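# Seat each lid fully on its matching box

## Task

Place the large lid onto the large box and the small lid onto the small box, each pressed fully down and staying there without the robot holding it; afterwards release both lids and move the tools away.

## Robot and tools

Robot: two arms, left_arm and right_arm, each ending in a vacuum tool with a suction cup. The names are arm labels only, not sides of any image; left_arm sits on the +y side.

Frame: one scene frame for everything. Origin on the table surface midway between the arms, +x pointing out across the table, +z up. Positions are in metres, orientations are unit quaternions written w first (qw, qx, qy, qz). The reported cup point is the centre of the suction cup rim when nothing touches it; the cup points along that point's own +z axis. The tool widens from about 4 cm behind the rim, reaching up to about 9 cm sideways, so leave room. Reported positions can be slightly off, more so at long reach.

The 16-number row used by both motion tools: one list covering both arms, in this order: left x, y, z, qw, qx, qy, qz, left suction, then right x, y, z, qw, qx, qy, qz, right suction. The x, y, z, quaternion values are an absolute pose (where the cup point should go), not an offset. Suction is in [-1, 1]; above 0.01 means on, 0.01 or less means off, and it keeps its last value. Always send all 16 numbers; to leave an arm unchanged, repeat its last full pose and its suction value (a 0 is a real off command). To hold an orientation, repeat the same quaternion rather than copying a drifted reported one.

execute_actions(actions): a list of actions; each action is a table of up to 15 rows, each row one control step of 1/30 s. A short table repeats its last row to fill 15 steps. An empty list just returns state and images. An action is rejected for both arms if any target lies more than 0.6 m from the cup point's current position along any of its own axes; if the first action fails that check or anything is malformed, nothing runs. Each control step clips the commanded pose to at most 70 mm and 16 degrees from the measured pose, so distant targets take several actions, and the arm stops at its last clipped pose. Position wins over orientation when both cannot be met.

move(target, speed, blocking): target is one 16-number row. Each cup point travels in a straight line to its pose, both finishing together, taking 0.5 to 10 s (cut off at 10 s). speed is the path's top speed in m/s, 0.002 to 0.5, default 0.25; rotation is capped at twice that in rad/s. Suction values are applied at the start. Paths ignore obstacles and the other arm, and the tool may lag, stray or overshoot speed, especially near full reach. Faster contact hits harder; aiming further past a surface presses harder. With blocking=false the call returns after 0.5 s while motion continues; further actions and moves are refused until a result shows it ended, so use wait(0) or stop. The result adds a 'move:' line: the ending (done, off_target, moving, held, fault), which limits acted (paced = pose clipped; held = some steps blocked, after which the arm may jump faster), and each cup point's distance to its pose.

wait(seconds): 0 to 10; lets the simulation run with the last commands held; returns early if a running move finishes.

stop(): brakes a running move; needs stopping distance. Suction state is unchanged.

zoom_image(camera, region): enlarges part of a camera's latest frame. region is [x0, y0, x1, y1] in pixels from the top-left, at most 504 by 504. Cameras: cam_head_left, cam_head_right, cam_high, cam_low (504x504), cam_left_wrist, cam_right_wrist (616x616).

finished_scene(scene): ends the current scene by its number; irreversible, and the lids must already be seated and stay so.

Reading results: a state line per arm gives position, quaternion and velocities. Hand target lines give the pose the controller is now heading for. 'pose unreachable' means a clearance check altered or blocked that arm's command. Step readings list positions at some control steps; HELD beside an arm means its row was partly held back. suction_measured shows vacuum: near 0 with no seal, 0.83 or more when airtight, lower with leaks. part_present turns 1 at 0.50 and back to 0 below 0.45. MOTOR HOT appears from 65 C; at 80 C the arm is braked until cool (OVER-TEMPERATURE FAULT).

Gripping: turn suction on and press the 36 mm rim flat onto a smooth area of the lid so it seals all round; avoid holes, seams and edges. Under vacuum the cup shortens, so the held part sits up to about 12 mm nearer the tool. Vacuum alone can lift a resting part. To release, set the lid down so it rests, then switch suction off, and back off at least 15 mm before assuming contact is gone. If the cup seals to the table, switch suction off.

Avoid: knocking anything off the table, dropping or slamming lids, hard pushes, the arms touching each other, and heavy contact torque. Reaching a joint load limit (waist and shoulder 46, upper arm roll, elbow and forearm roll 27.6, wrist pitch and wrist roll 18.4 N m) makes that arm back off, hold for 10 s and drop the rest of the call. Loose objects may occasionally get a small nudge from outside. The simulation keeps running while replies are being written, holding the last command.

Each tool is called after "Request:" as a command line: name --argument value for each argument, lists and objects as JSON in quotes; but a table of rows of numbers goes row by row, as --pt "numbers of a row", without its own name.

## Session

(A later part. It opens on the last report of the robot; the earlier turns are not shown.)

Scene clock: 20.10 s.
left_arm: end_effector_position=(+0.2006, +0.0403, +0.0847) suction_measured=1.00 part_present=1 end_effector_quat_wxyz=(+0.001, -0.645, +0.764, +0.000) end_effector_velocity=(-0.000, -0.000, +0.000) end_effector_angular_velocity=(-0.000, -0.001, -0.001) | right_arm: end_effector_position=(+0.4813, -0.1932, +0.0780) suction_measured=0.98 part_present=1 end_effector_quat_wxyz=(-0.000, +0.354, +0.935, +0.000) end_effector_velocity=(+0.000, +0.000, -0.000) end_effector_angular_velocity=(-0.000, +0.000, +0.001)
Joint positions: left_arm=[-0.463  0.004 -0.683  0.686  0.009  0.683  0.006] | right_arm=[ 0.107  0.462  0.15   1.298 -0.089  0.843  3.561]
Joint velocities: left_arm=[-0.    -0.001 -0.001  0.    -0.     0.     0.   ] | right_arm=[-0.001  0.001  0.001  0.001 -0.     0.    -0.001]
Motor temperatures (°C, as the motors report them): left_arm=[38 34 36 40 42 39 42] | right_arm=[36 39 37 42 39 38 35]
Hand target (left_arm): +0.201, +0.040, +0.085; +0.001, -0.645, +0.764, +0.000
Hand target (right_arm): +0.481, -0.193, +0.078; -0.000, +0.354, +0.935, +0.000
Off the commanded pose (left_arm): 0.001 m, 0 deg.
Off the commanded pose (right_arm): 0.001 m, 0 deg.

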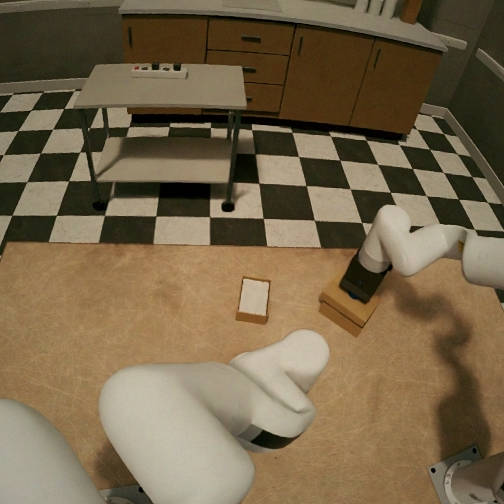

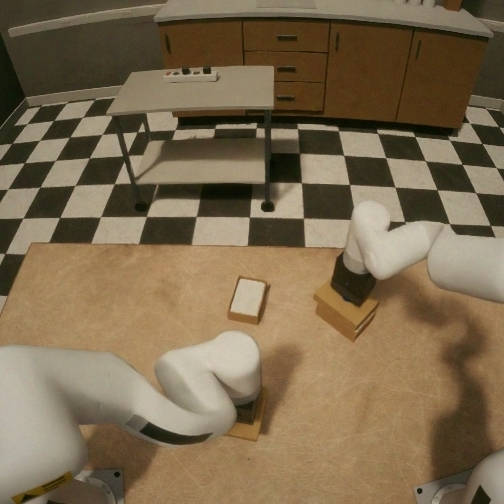

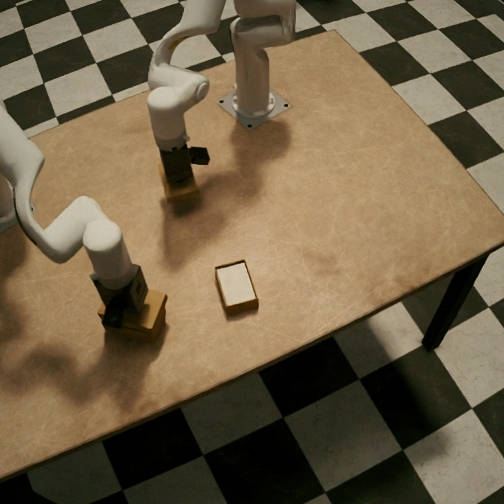

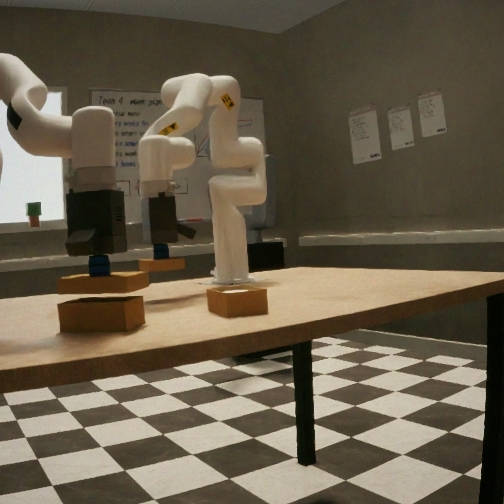

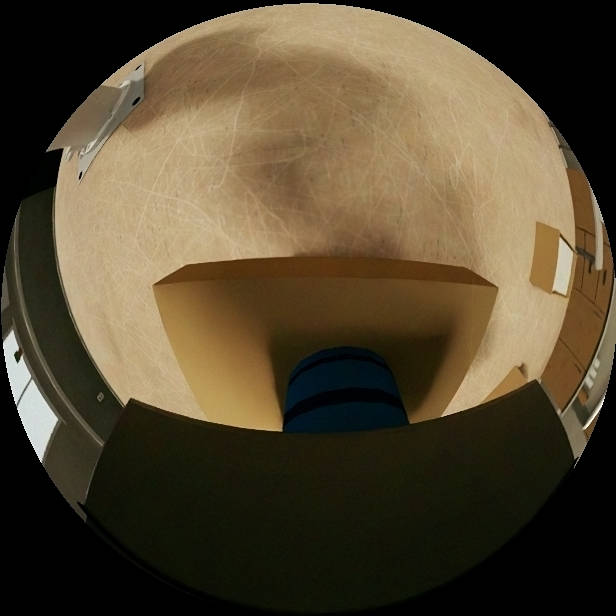

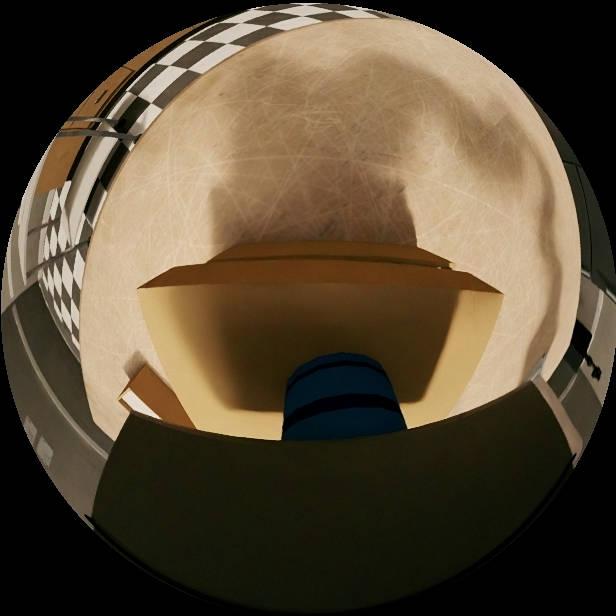

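Request:
move --target '[0.5132,0.0474,0.066,0,-0.6455,0.7638,0,1,0.4789,-0.1999,0.070,0,0.3441,0.9389,0,1]' --speed 0.3

Request:
wait --seconds 0.3

Request:
zoom_image --camera "cam_right_wrist" --region '[130,220,270,300]'

Request:
zoom_image --camera "cam_right_wrist" --region '[380,220,520,300]'

Request:
zoom_image --camera "cam_left_wrist" --region '[140,220,280,300]'

Request:
zoom_image --camera "cam_left_wrist" --region '[370,220,510,300]'

Scene clock: 22.97 s.
left_arm: end_effector_position=(+0.5136, +0.0465, +0.0670) suction_measured=1.00 part_present=1 end_effector_quat_wxyz=(-0.000, -0.646, +0.763, -0.001) end_effector_velocity=(+0.001, -0.001, -0.000) end_effector_angular_velocity=(+0.002, +0.004, -0.001) | right_arm: end_effector_position=(+0.4789, -0.1999, +0.0700) suction_measured=0.98 part_present=1 end_effector_quat_wxyz=(+0.000, +0.344, +0.939, -0.000) end_effector_velocity=(+0.000, +0.000, -0.000) end_effector_angular_velocity=(+0.000, -0.001, +0.001)
Joint positions: left_arm=[-0.429  0.776 -0.418  1.723  0.34   1.017  0.236] | right_arm=[ 0.095  0.461  0.15   1.27  -0.092  0.816  3.533]
Joint velocities: left_arm=[-0.004  0.008  0.001  0.015 -0.     0.011  0.002] | right_arm=[-0.     0.001  0.     0.001 -0.001 -0.    -0.   ]
Motor temperatures (°C, as the motors report them): left_arm=[38 34 36 40 42 39 42] | right_arm=[36 39 37 43 39 38 35]
Hand target (left_arm): +0.514, +0.046, +0.067; -0.000, -0.646, +0.763, -0.000
Hand target (right_arm): +0.479, -0.200, +0.070; +0.000, +0.344, +0.939, -0.000
Off the commanded pose (left_arm): 0.001 m, 0 deg.
Off the commanded pose (right_arm): 0.000 m, 0 deg.
move: done

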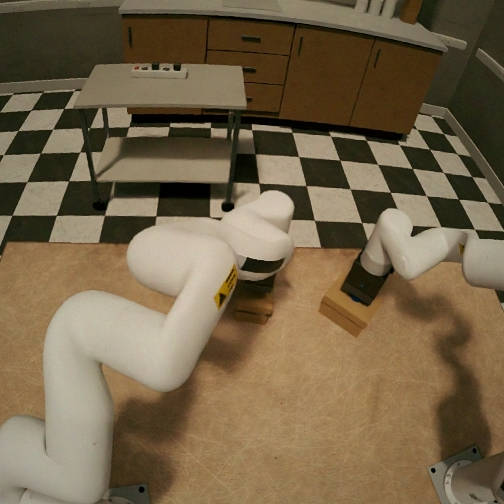

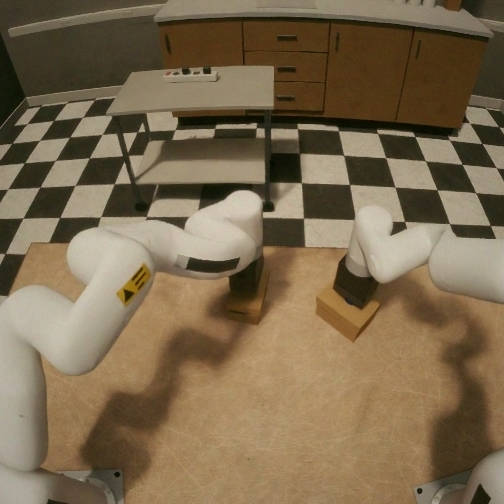

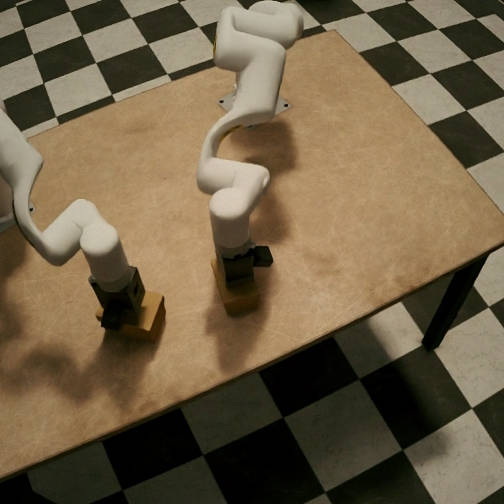

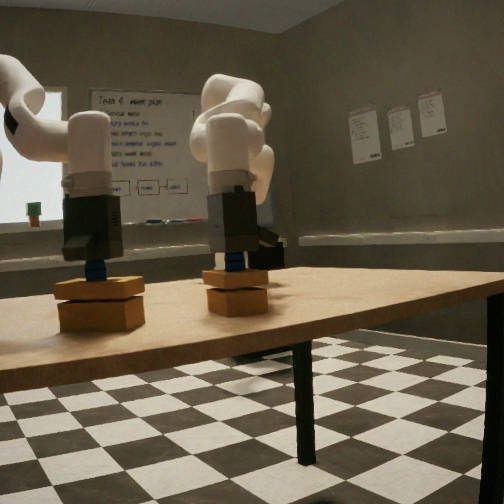

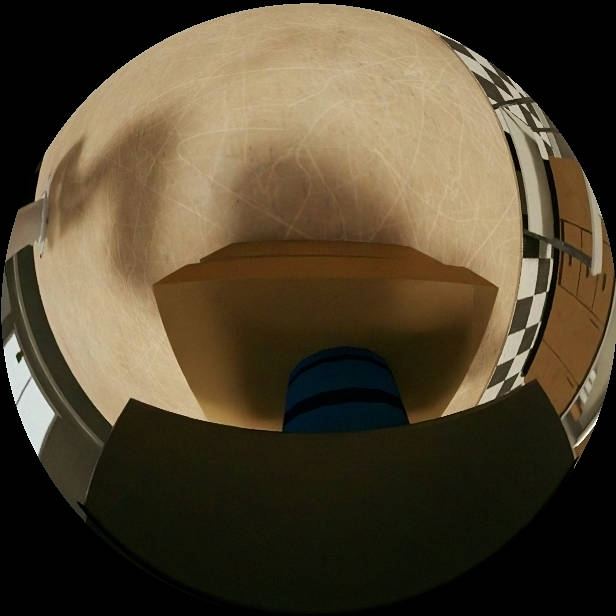

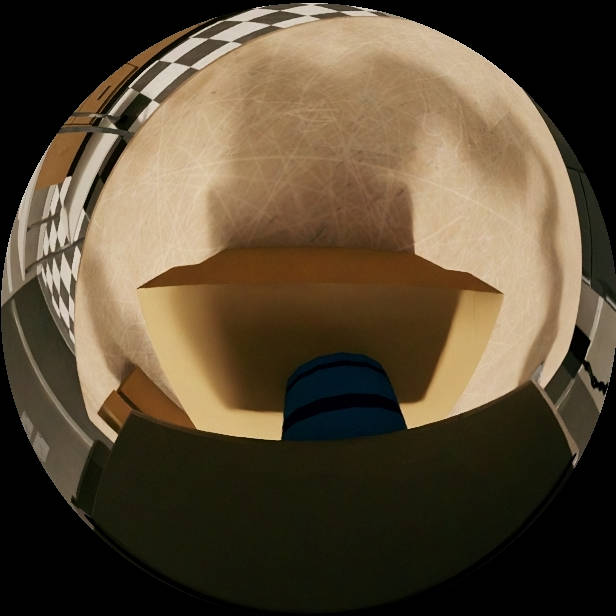

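Scene clock: 23.27 s.
left_arm: end_effector_position=(+0.5137, +0.0465, +0.0669) suction_measured=1.00 part_present=1 end_effector_quat_wxyz=(-0.000, -0.646, +0.763, -0.000) end_effector_velocity=(+0.000, +0.000, -0.000) end_effector_angular_velocity=(-0.000, +0.001, +0.000) | right_arm: end_effector_position=(+0.4789, -0.1999, +0.0700) suction_measured=0.98 part_present=1 end_effector_quat_wxyz=(+0.000, +0.344, +0.939, -0.000) end_effector_velocity=(-0.000, +0.000, +0.000) end_effector_angular_velocity=(+0.000, -0.000, +0.000)
Joint positions: left_arm=[-0.43   0.777 -0.418  1.724  0.34   1.018  0.236] | right_arm=[ 0.095  0.461  0.15   1.27  -0.092  0.816  3.533]
Joint velocities: left_arm=[ 0.     0.001 -0.     0.001  0.     0.     0.   ] | right_arm=[ 0.    -0.001  0.001 -0.001  0.    -0.001  0.   ]
Motor temperatures (°C, as the motors report them): left_arm=[38 34 36 41 42 39 42] | right_arm=[36 39 37 43 39 38 35]
Hand target (left_arm): +0.514, +0.046, +0.067; -0.000, -0.646, +0.763, -0.000
Hand target (right_arm): +0.479, -0.200, +0.070; +0.000, +0.344, +0.939, -0.000
Off the commanded pose (left_arm): 0.001 m, 0 deg.
Off the commanded pose (right_arm): 0.000 m, 0 deg.
wait: 0.30 s; at rest by 0.17 s

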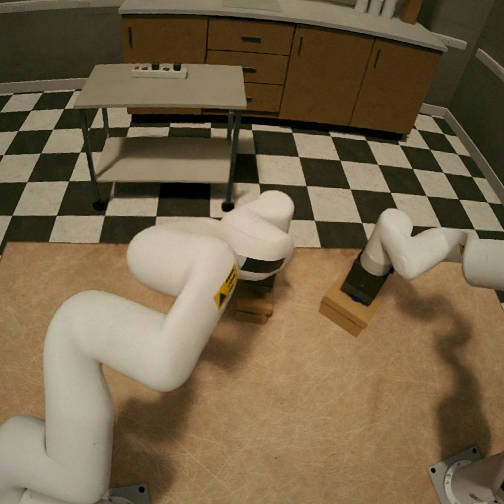

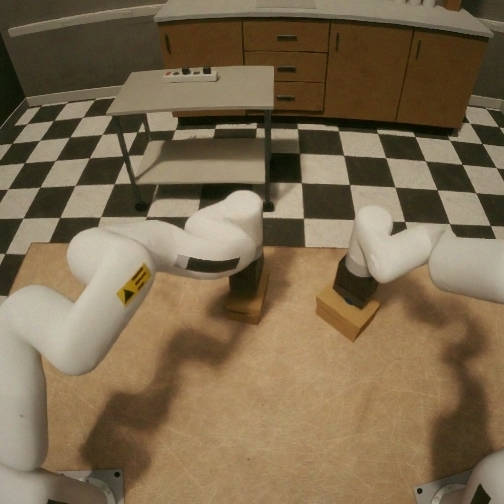

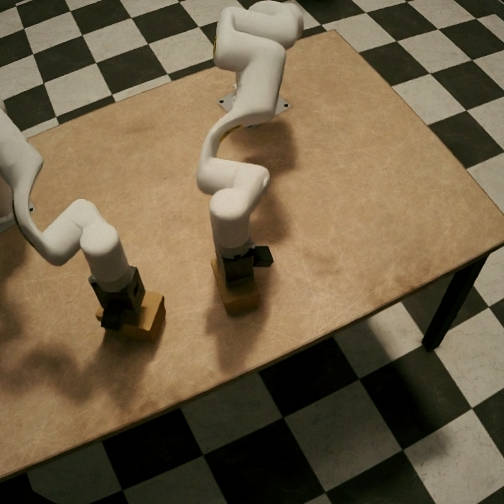

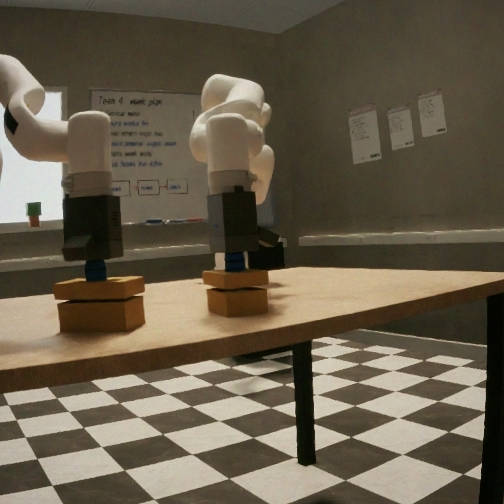

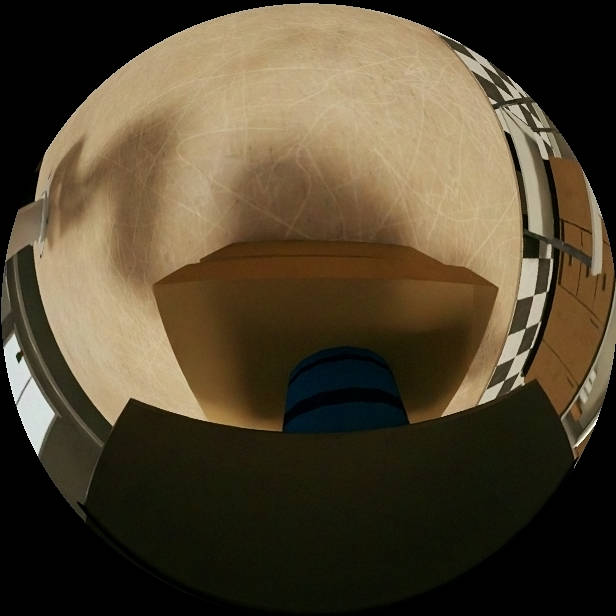

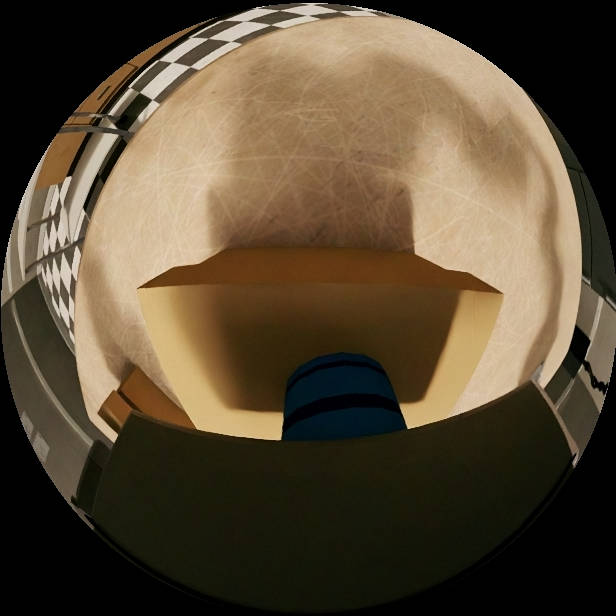

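Region (130, 220, 270, 300) of cam_right_wrist's 616x616 image, scaled by 3.600, with more detail than that image has; it fills the top 288 rows of this view, and the rest is white.

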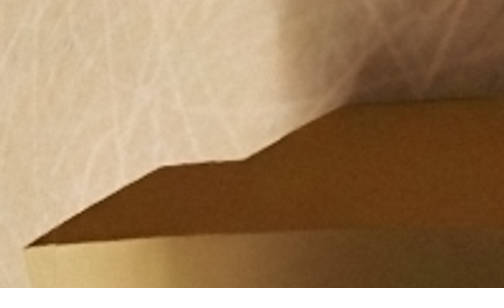

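Region (380, 220, 520, 300) of cam_right_wrist's 616x616 image, scaled by 3.600, with more detail than that image has; it fills the top 288 rows of this view, and the rest is white.

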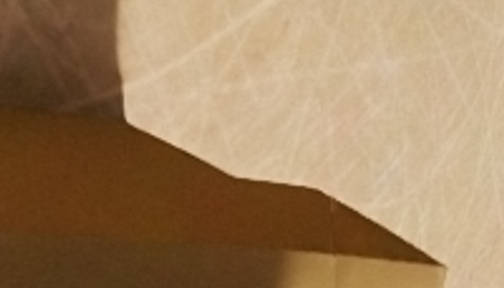

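Region (140, 220, 280, 300) of cam_left_wrist's 616x616 image, scaled by 3.600, with more detail than that image has; it fills the top 288 rows of this view, and the rest is white.

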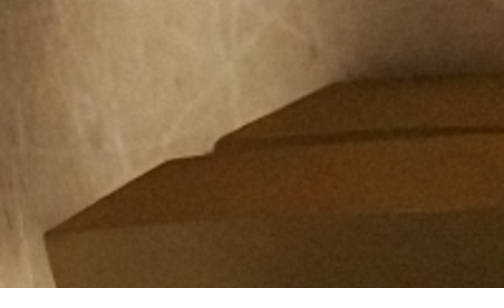

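Region (370, 220, 510, 300) of cam_left_wrist's 616x616 image, scaled by 3.600, with more detail than that image has; it fills the top 288 rows of this view, and the rest is white.

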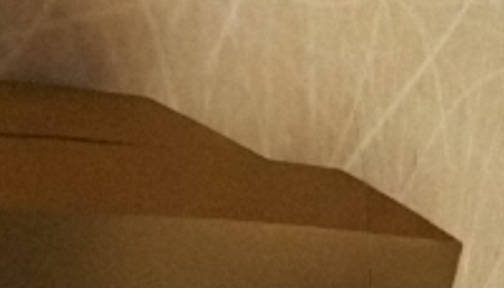

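Request:
move --target '[0.5127,0.0494,0.063,0,-0.6410,0.7675,0,1,0.4788,-0.2000,0.057,0,0.3441,0.9389,0,1]' --speed 0.025

Request:
zoom_image --camera "cam_left_wrist" --region '[140,220,280,300]'

Request:
zoom_image --camera "cam_left_wrist" --region '[370,220,510,300]'

Request:
zoom_image --camera "cam_low" --region '[40,240,300,340]'

Scene clock: 25.33 s.
left_arm: end_effector_position=(+0.5127, +0.0493, +0.0630) suction_measured=1.00 part_present=1 end_effector_quat_wxyz=(+0.000, -0.641, +0.767, -0.000) end_effector_velocity=(+0.000, -0.000, +0.000) end_effector_angular_velocity=(-0.001, -0.001, -0.002) | right_arm: end_effector_position=(+0.4788, -0.2000, +0.0572) suction_measured=0.98 part_present=1 end_effector_quat_wxyz=(+0.000, +0.344, +0.939, -0.000) end_effector_velocity=(+0.002, +0.000, +0.000) end_effector_angular_velocity=(+0.002, -0.004, -0.003)
Joint positions: left_arm=[-0.423  0.775 -0.419  1.709  0.344  1.006  0.249] | right_arm=[ 0.097  0.483  0.147  1.263 -0.097  0.787  3.536]
Joint velocities: left_arm=[ 0.001 -0.    -0.001 -0.001  0.    -0.002  0.002] | right_arm=[ 0.     0.002 -0.002  0.003  0.001 -0.004  0.001]
Motor temperatures (°C, as the motors report them): left_arm=[38 35 37 41 42 39 42] | right_arm=[36 39 37 43 39 38 35]
Hand target (left_arm): +0.513, +0.049, +0.063; +0.000, -0.641, +0.768, -0.000
Hand target (right_arm): +0.479, -0.200, +0.057; +0.000, +0.344, +0.939, -0.000
Off the commanded pose (left_arm): 0.000 m, 0 deg.
Off the commanded pose (right_arm): 0.000 m, 0 deg.
move: done

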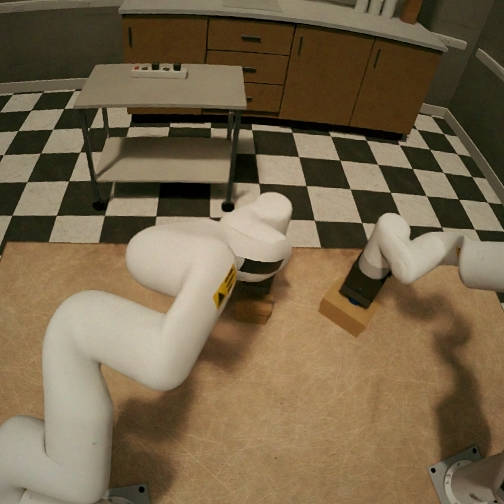

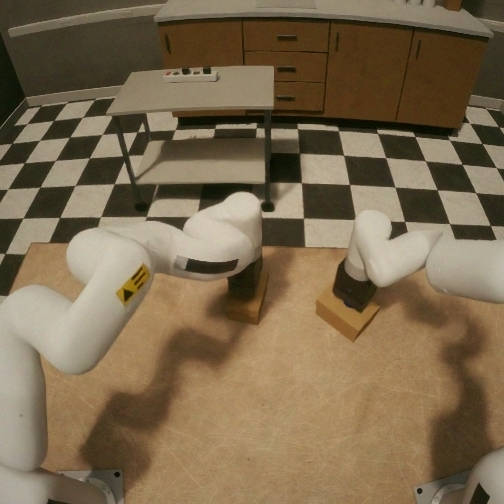

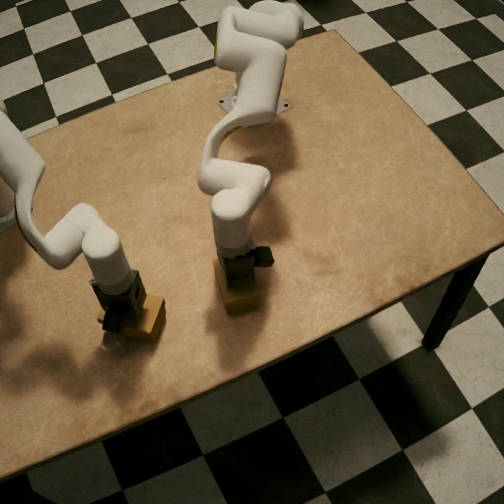

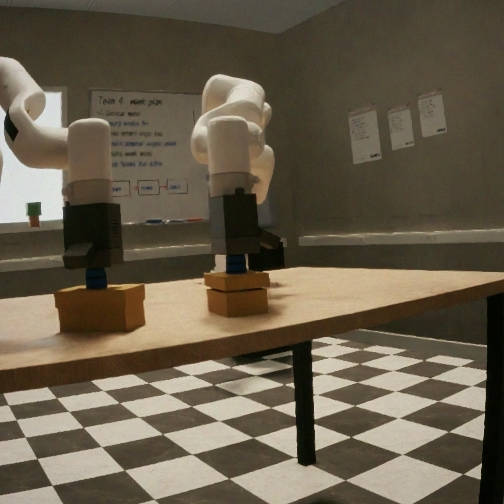

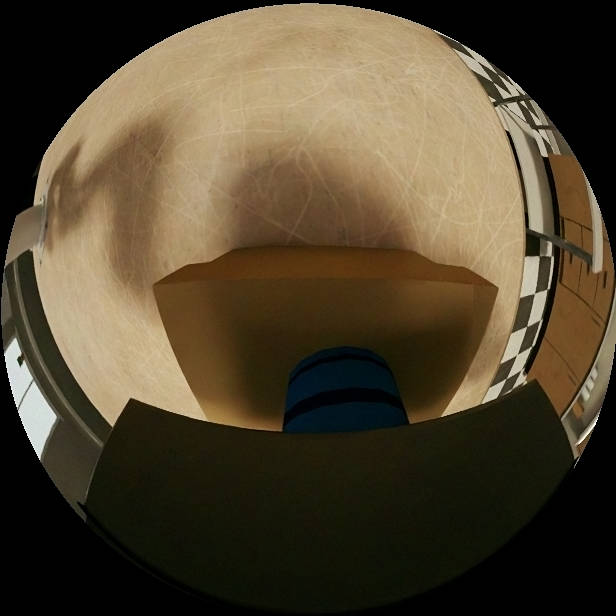

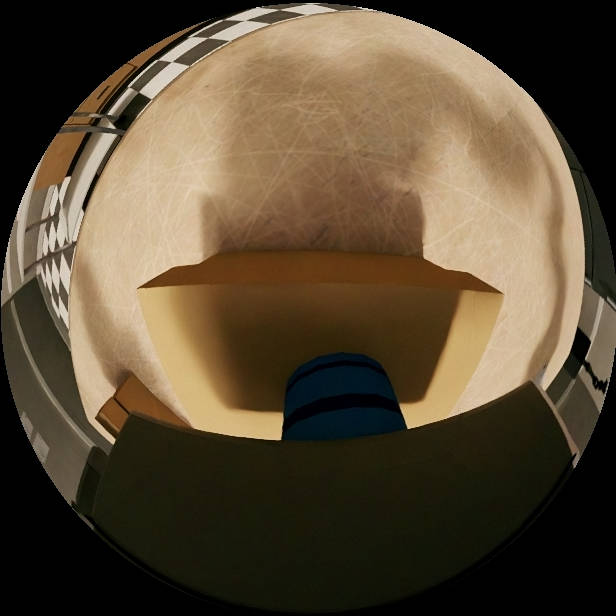

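Region (140, 220, 280, 300) of cam_left_wrist's 616x616 image, scaled by 3.600, with more detail than that image has; it fills the top 288 rows of this view, and the rest is white.

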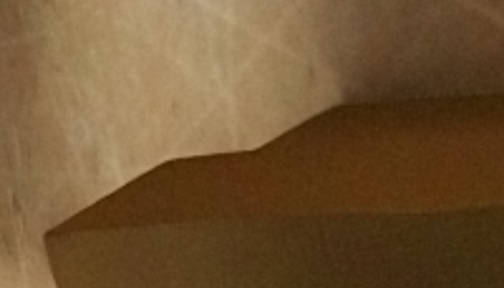

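Region (370, 220, 510, 300) of cam_left_wrist's 616x616 image, scaled by 3.600, with more detail than that image has; it fills the top 288 rows of this view, and the rest is white.

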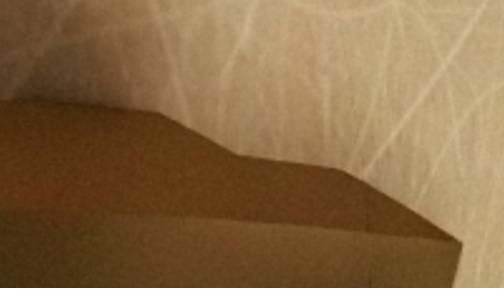

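Region (40, 240, 300, 340) of cam_low's 504x504 image, scaled by 1.938, with more detail than that image has; it fills the top 194 rows of this view, and the rest is white.

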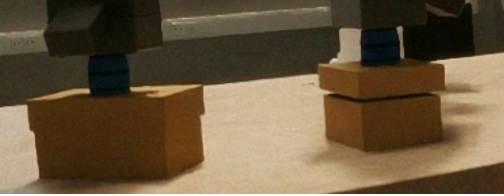

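Request:
zoom_image --camera "cam_low" --region '[195,260,280,325]'

Request:
zoom_image --camera "cam_right_wrist" --region '[80,360,200,450]'

Request:
zoom_image --camera "cam_left_wrist" --region '[180,235,250,275]'

Request:
zoom_image --camera "cam_left_wrist" --region '[400,235,470,275]'

Region (195, 260, 280, 325) of cam_low's 504x504 image, scaled by 5.929, with more detail than that image has; it fills the top 385 rows of this view, and the rest is white.

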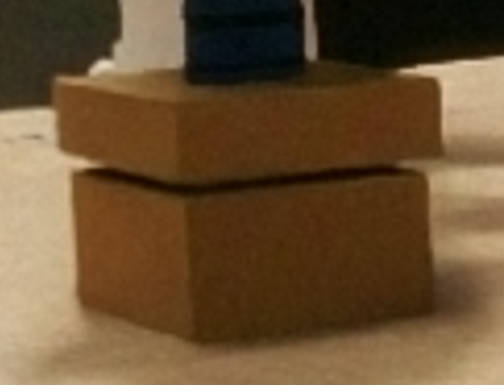

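Region (80, 360, 200, 450) of cam_right_wrist's 616x616 image, scaled by 4.200, with more detail than that image has; it fills the top 378 rows of this view, and the rest is white.

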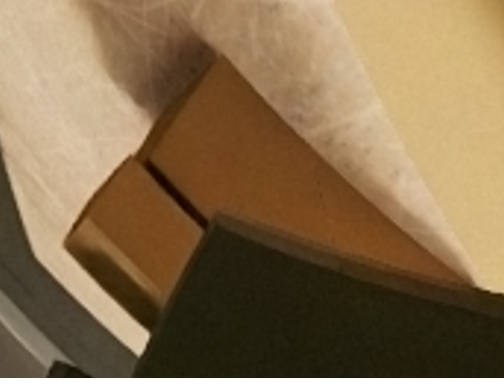

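Region (180, 235, 250, 275) of cam_left_wrist's 616x616 image, scaled by 7.200, with more detail than that image has; it fills the top 288 rows of this view, and the rest is white.

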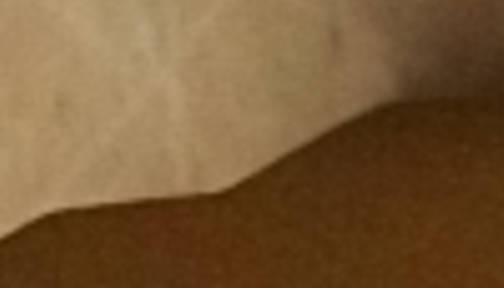

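Region (400, 235, 470, 275) of cam_left_wrist's 616x616 image, scaled by 7.200, with more detail than that image has; it fills the top 288 rows of this view, and the rest is white.

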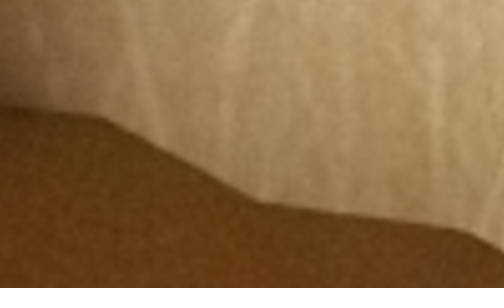

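Request:
move --target '[0.5117,0.0494,0.0625,0,-0.6410,0.7675,0,1,0.4788,-0.2000,0.043,0,0.3441,0.9389,0,1]' --speed 0.035

Request:
move --target '[0.5117,0.0494,0.052,0,-0.6410,0.7675,0,1,0.4788,-0.2000,0.0388,0,0.3441,0.9389,0,1]' --speed 0.022

Request:
zoom_image --camera "cam_low" --region '[195,260,280,325]'

Request:
zoom_image --camera "cam_low" --region '[45,270,155,340]'

Scene clock: 28.10 s.
left_arm: end_effector_position=(+0.5117, +0.0494, +0.0625) suction_measured=1.00 part_present=1 end_effector_quat_wxyz=(-0.000, -0.641, +0.768, -0.000) end_effector_velocity=(-0.000, +0.000, -0.001) end_effector_angular_velocity=(+0.001, +0.001, -0.000) | right_arm: end_effector_position=(+0.4788, -0.2000, +0.0432) suction_measured=0.98 part_present=1 end_effector_quat_wxyz=(+0.000, +0.344, +0.939, -0.000) end_effector_velocity=(+0.002, +0.001, -0.000) end_effector_angular_velocity=(+0.002, -0.005, +0.001)
Joint positions: left_arm=[-0.422  0.773 -0.42   1.703  0.344  1.003  0.248] | right_arm=[ 0.1    0.509  0.144  1.258 -0.102  0.756  3.54 ]
Joint velocities: left_arm=[-0.001 -0.     0.001 -0.002  0.    -0.001 -0.   ] | right_arm=[ 0.     0.003 -0.     0.003 -0.002 -0.006  0.001]
Motor temperatures (°C, as the motors report them): left_arm=[38 35 37 41 42 39 42] | right_arm=[36 39 37 43 39 38 35]
Hand target (left_arm): +0.512, +0.049, +0.062; -0.000, -0.641, +0.768, -0.000
Hand target (right_arm): +0.479, -0.200, +0.043; +0.000, +0.344, +0.939, -0.000
Off the commanded pose (left_arm): 0.000 m, 0 deg.
Off the commanded pose (right_arm): 0.000 m, 0 deg.
move: done

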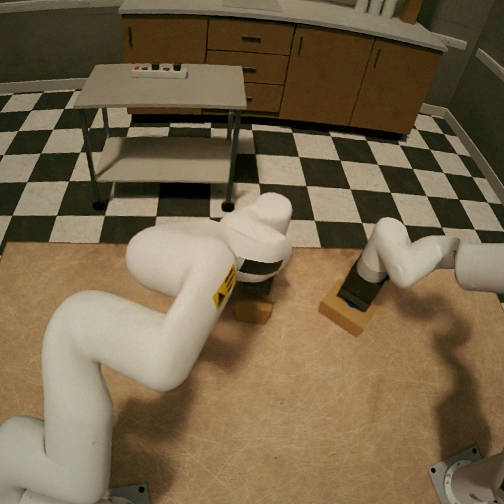

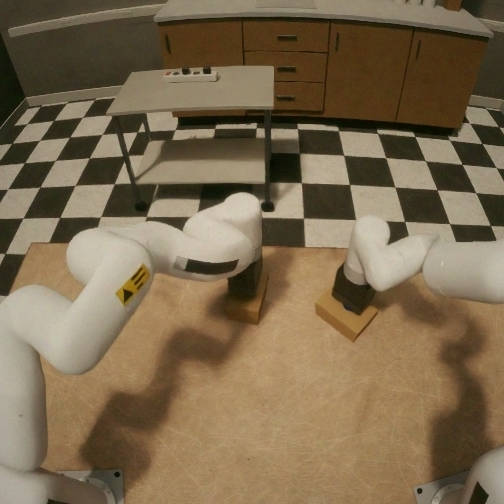

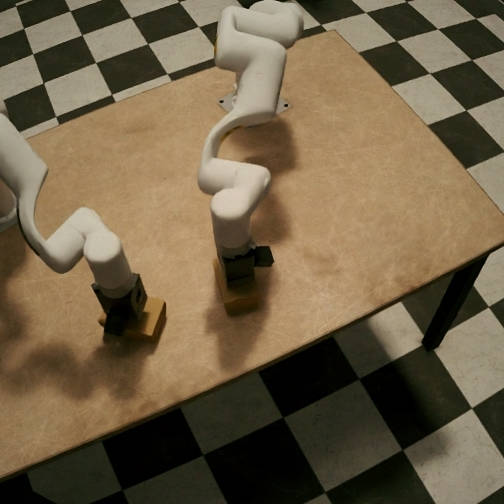

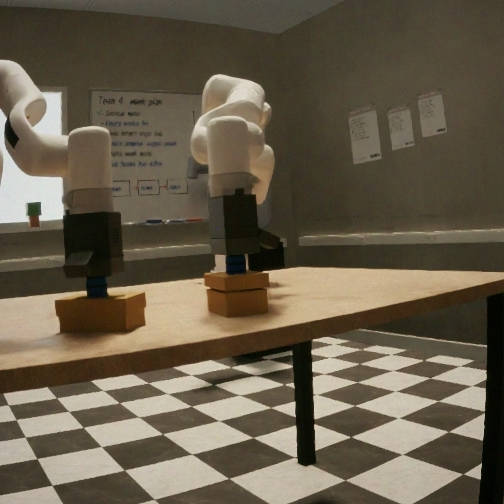

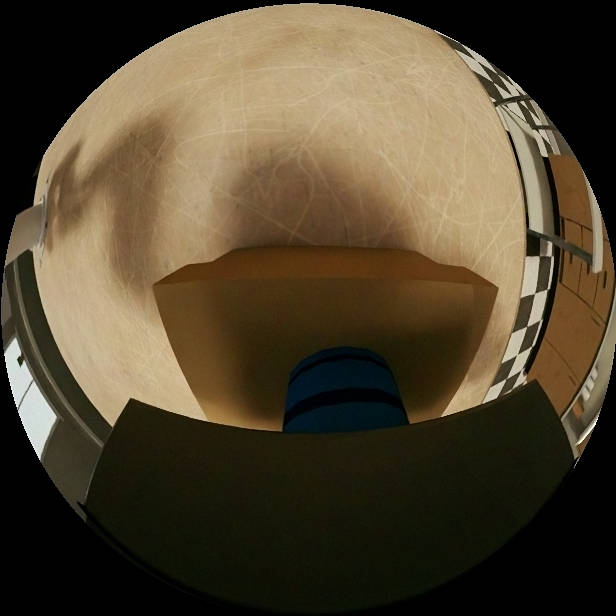

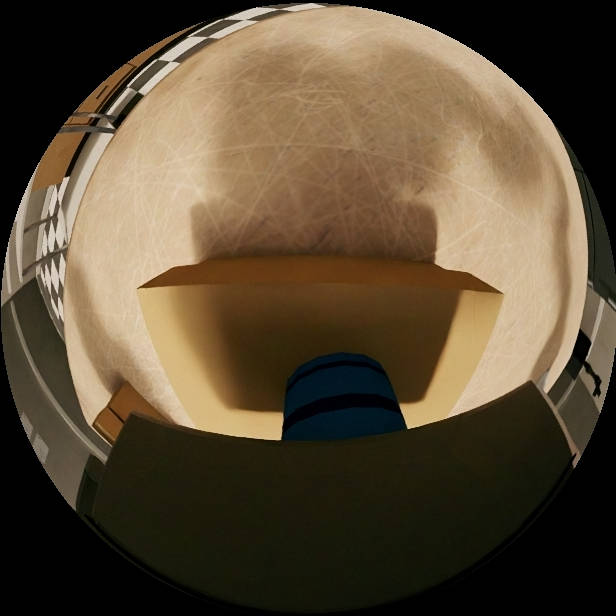

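Scene clock: 28.87 s.
left_arm: end_effector_position=(+0.5117, +0.0494, +0.0521) suction_measured=1.00 part_present=1 end_effector_quat_wxyz=(-0.000, -0.641, +0.768, -0.000) end_effector_velocity=(+0.001, -0.001, +0.001) end_effector_angular_velocity=(-0.003, -0.005, +0.000) | right_arm: end_effector_position=(+0.4791, -0.1999, +0.0394) suction_measured=0.98 part_present=1 end_effector_quat_wxyz=(+0.000, +0.344, +0.939, +0.000) end_effector_velocity=(+0.001, -0.000, -0.000) end_effector_angular_velocity=(-0.001, -0.002, +0.000)
Joint positions: left_arm=[-0.425  0.788 -0.415  1.698  0.35   0.983  0.244] | right_arm=[ 0.1    0.517  0.143  1.257 -0.104  0.746  3.541]
Joint velocities: left_arm=[ 0.    -0.    -0.001  0.002  0.001 -0.003 -0.001] | right_arm=[ 0.     0.001 -0.001  0.001 -0.001 -0.002 -0.   ]
Motor temperatures (°C, as the motors report them): left_arm=[38 35 37 41 42 39 42] | right_arm=[36 39 37 43 39 38 35]
Hand target (left_arm): +0.512, +0.049, +0.052; -0.000, -0.641, +0.768, -0.000
Hand target (right_arm): +0.479, -0.200, +0.039; +0.000, +0.344, +0.939, -0.000
Off the commanded pose (left_arm): 0.000 m, 0 deg.
Off the commanded pose (right_arm): 0.001 m, 0 deg.
move: done

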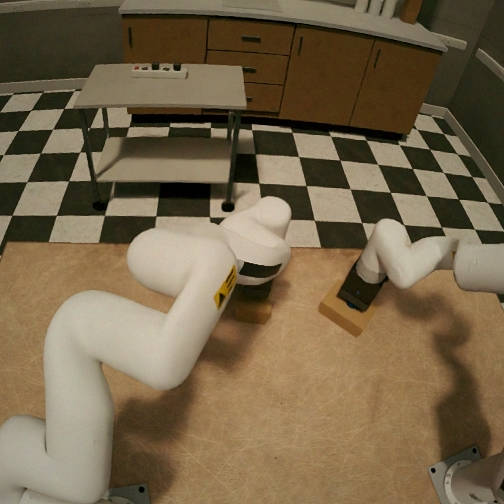

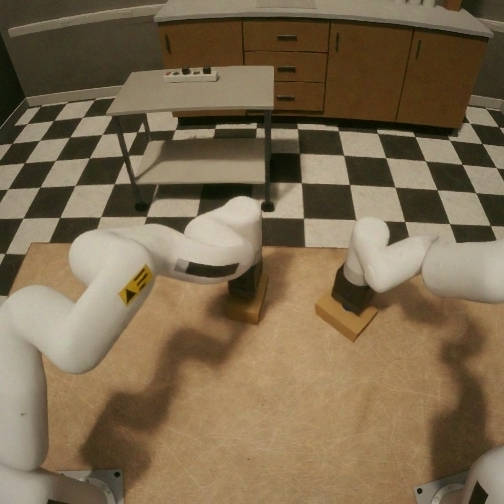

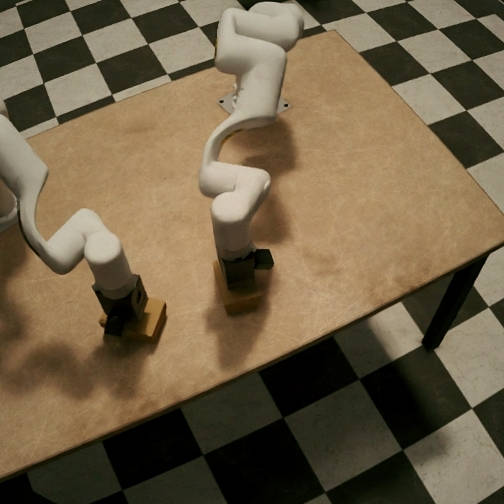

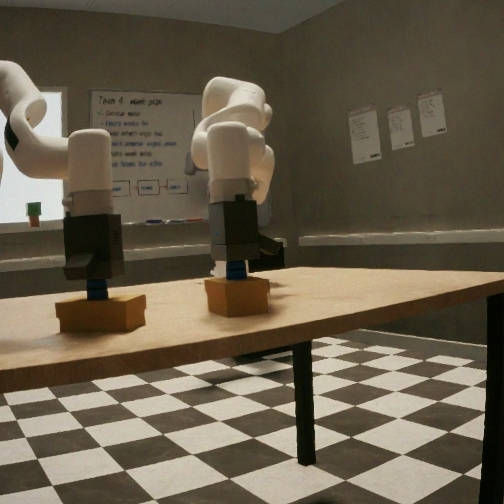

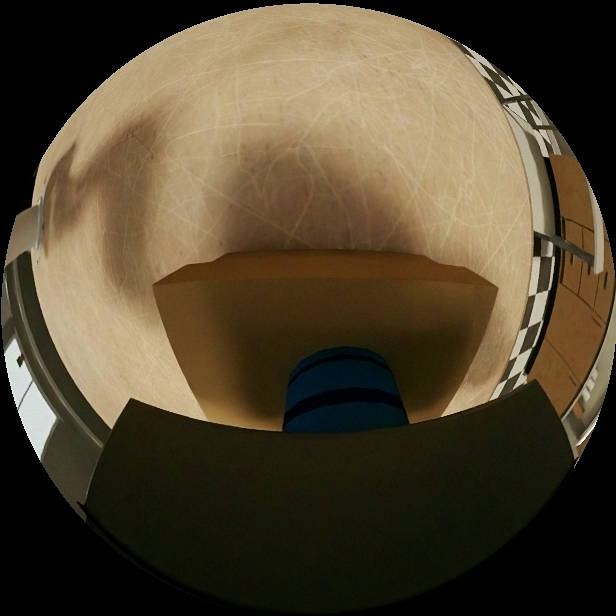

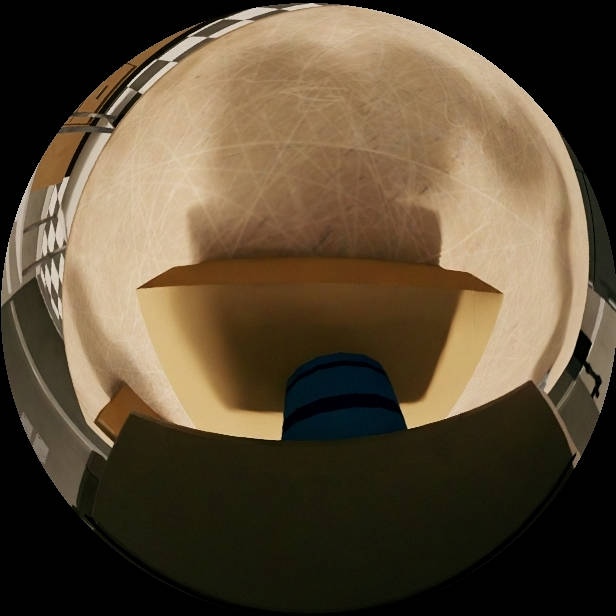

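Region (195, 260, 280, 325) of cam_low's 504x504 image, scaled by 5.929, with more detail than that image has; it fills the top 385 rows of this view, and the rest is white.

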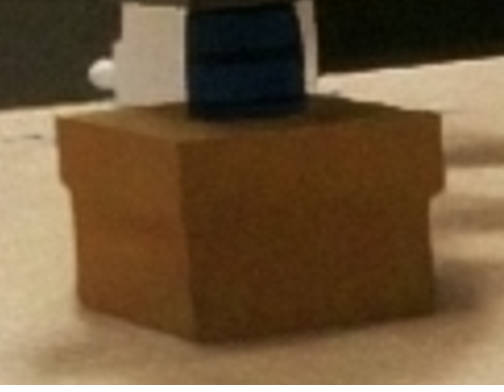

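Region (45, 270, 155, 340) of cam_low's 504x504 image, scaled by 4.582, with more detail than that image has; it fills the top 321 rows of this view, and the rest is white.

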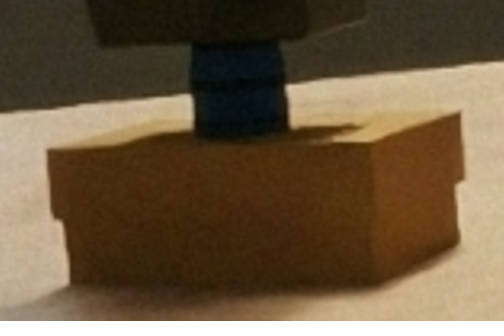

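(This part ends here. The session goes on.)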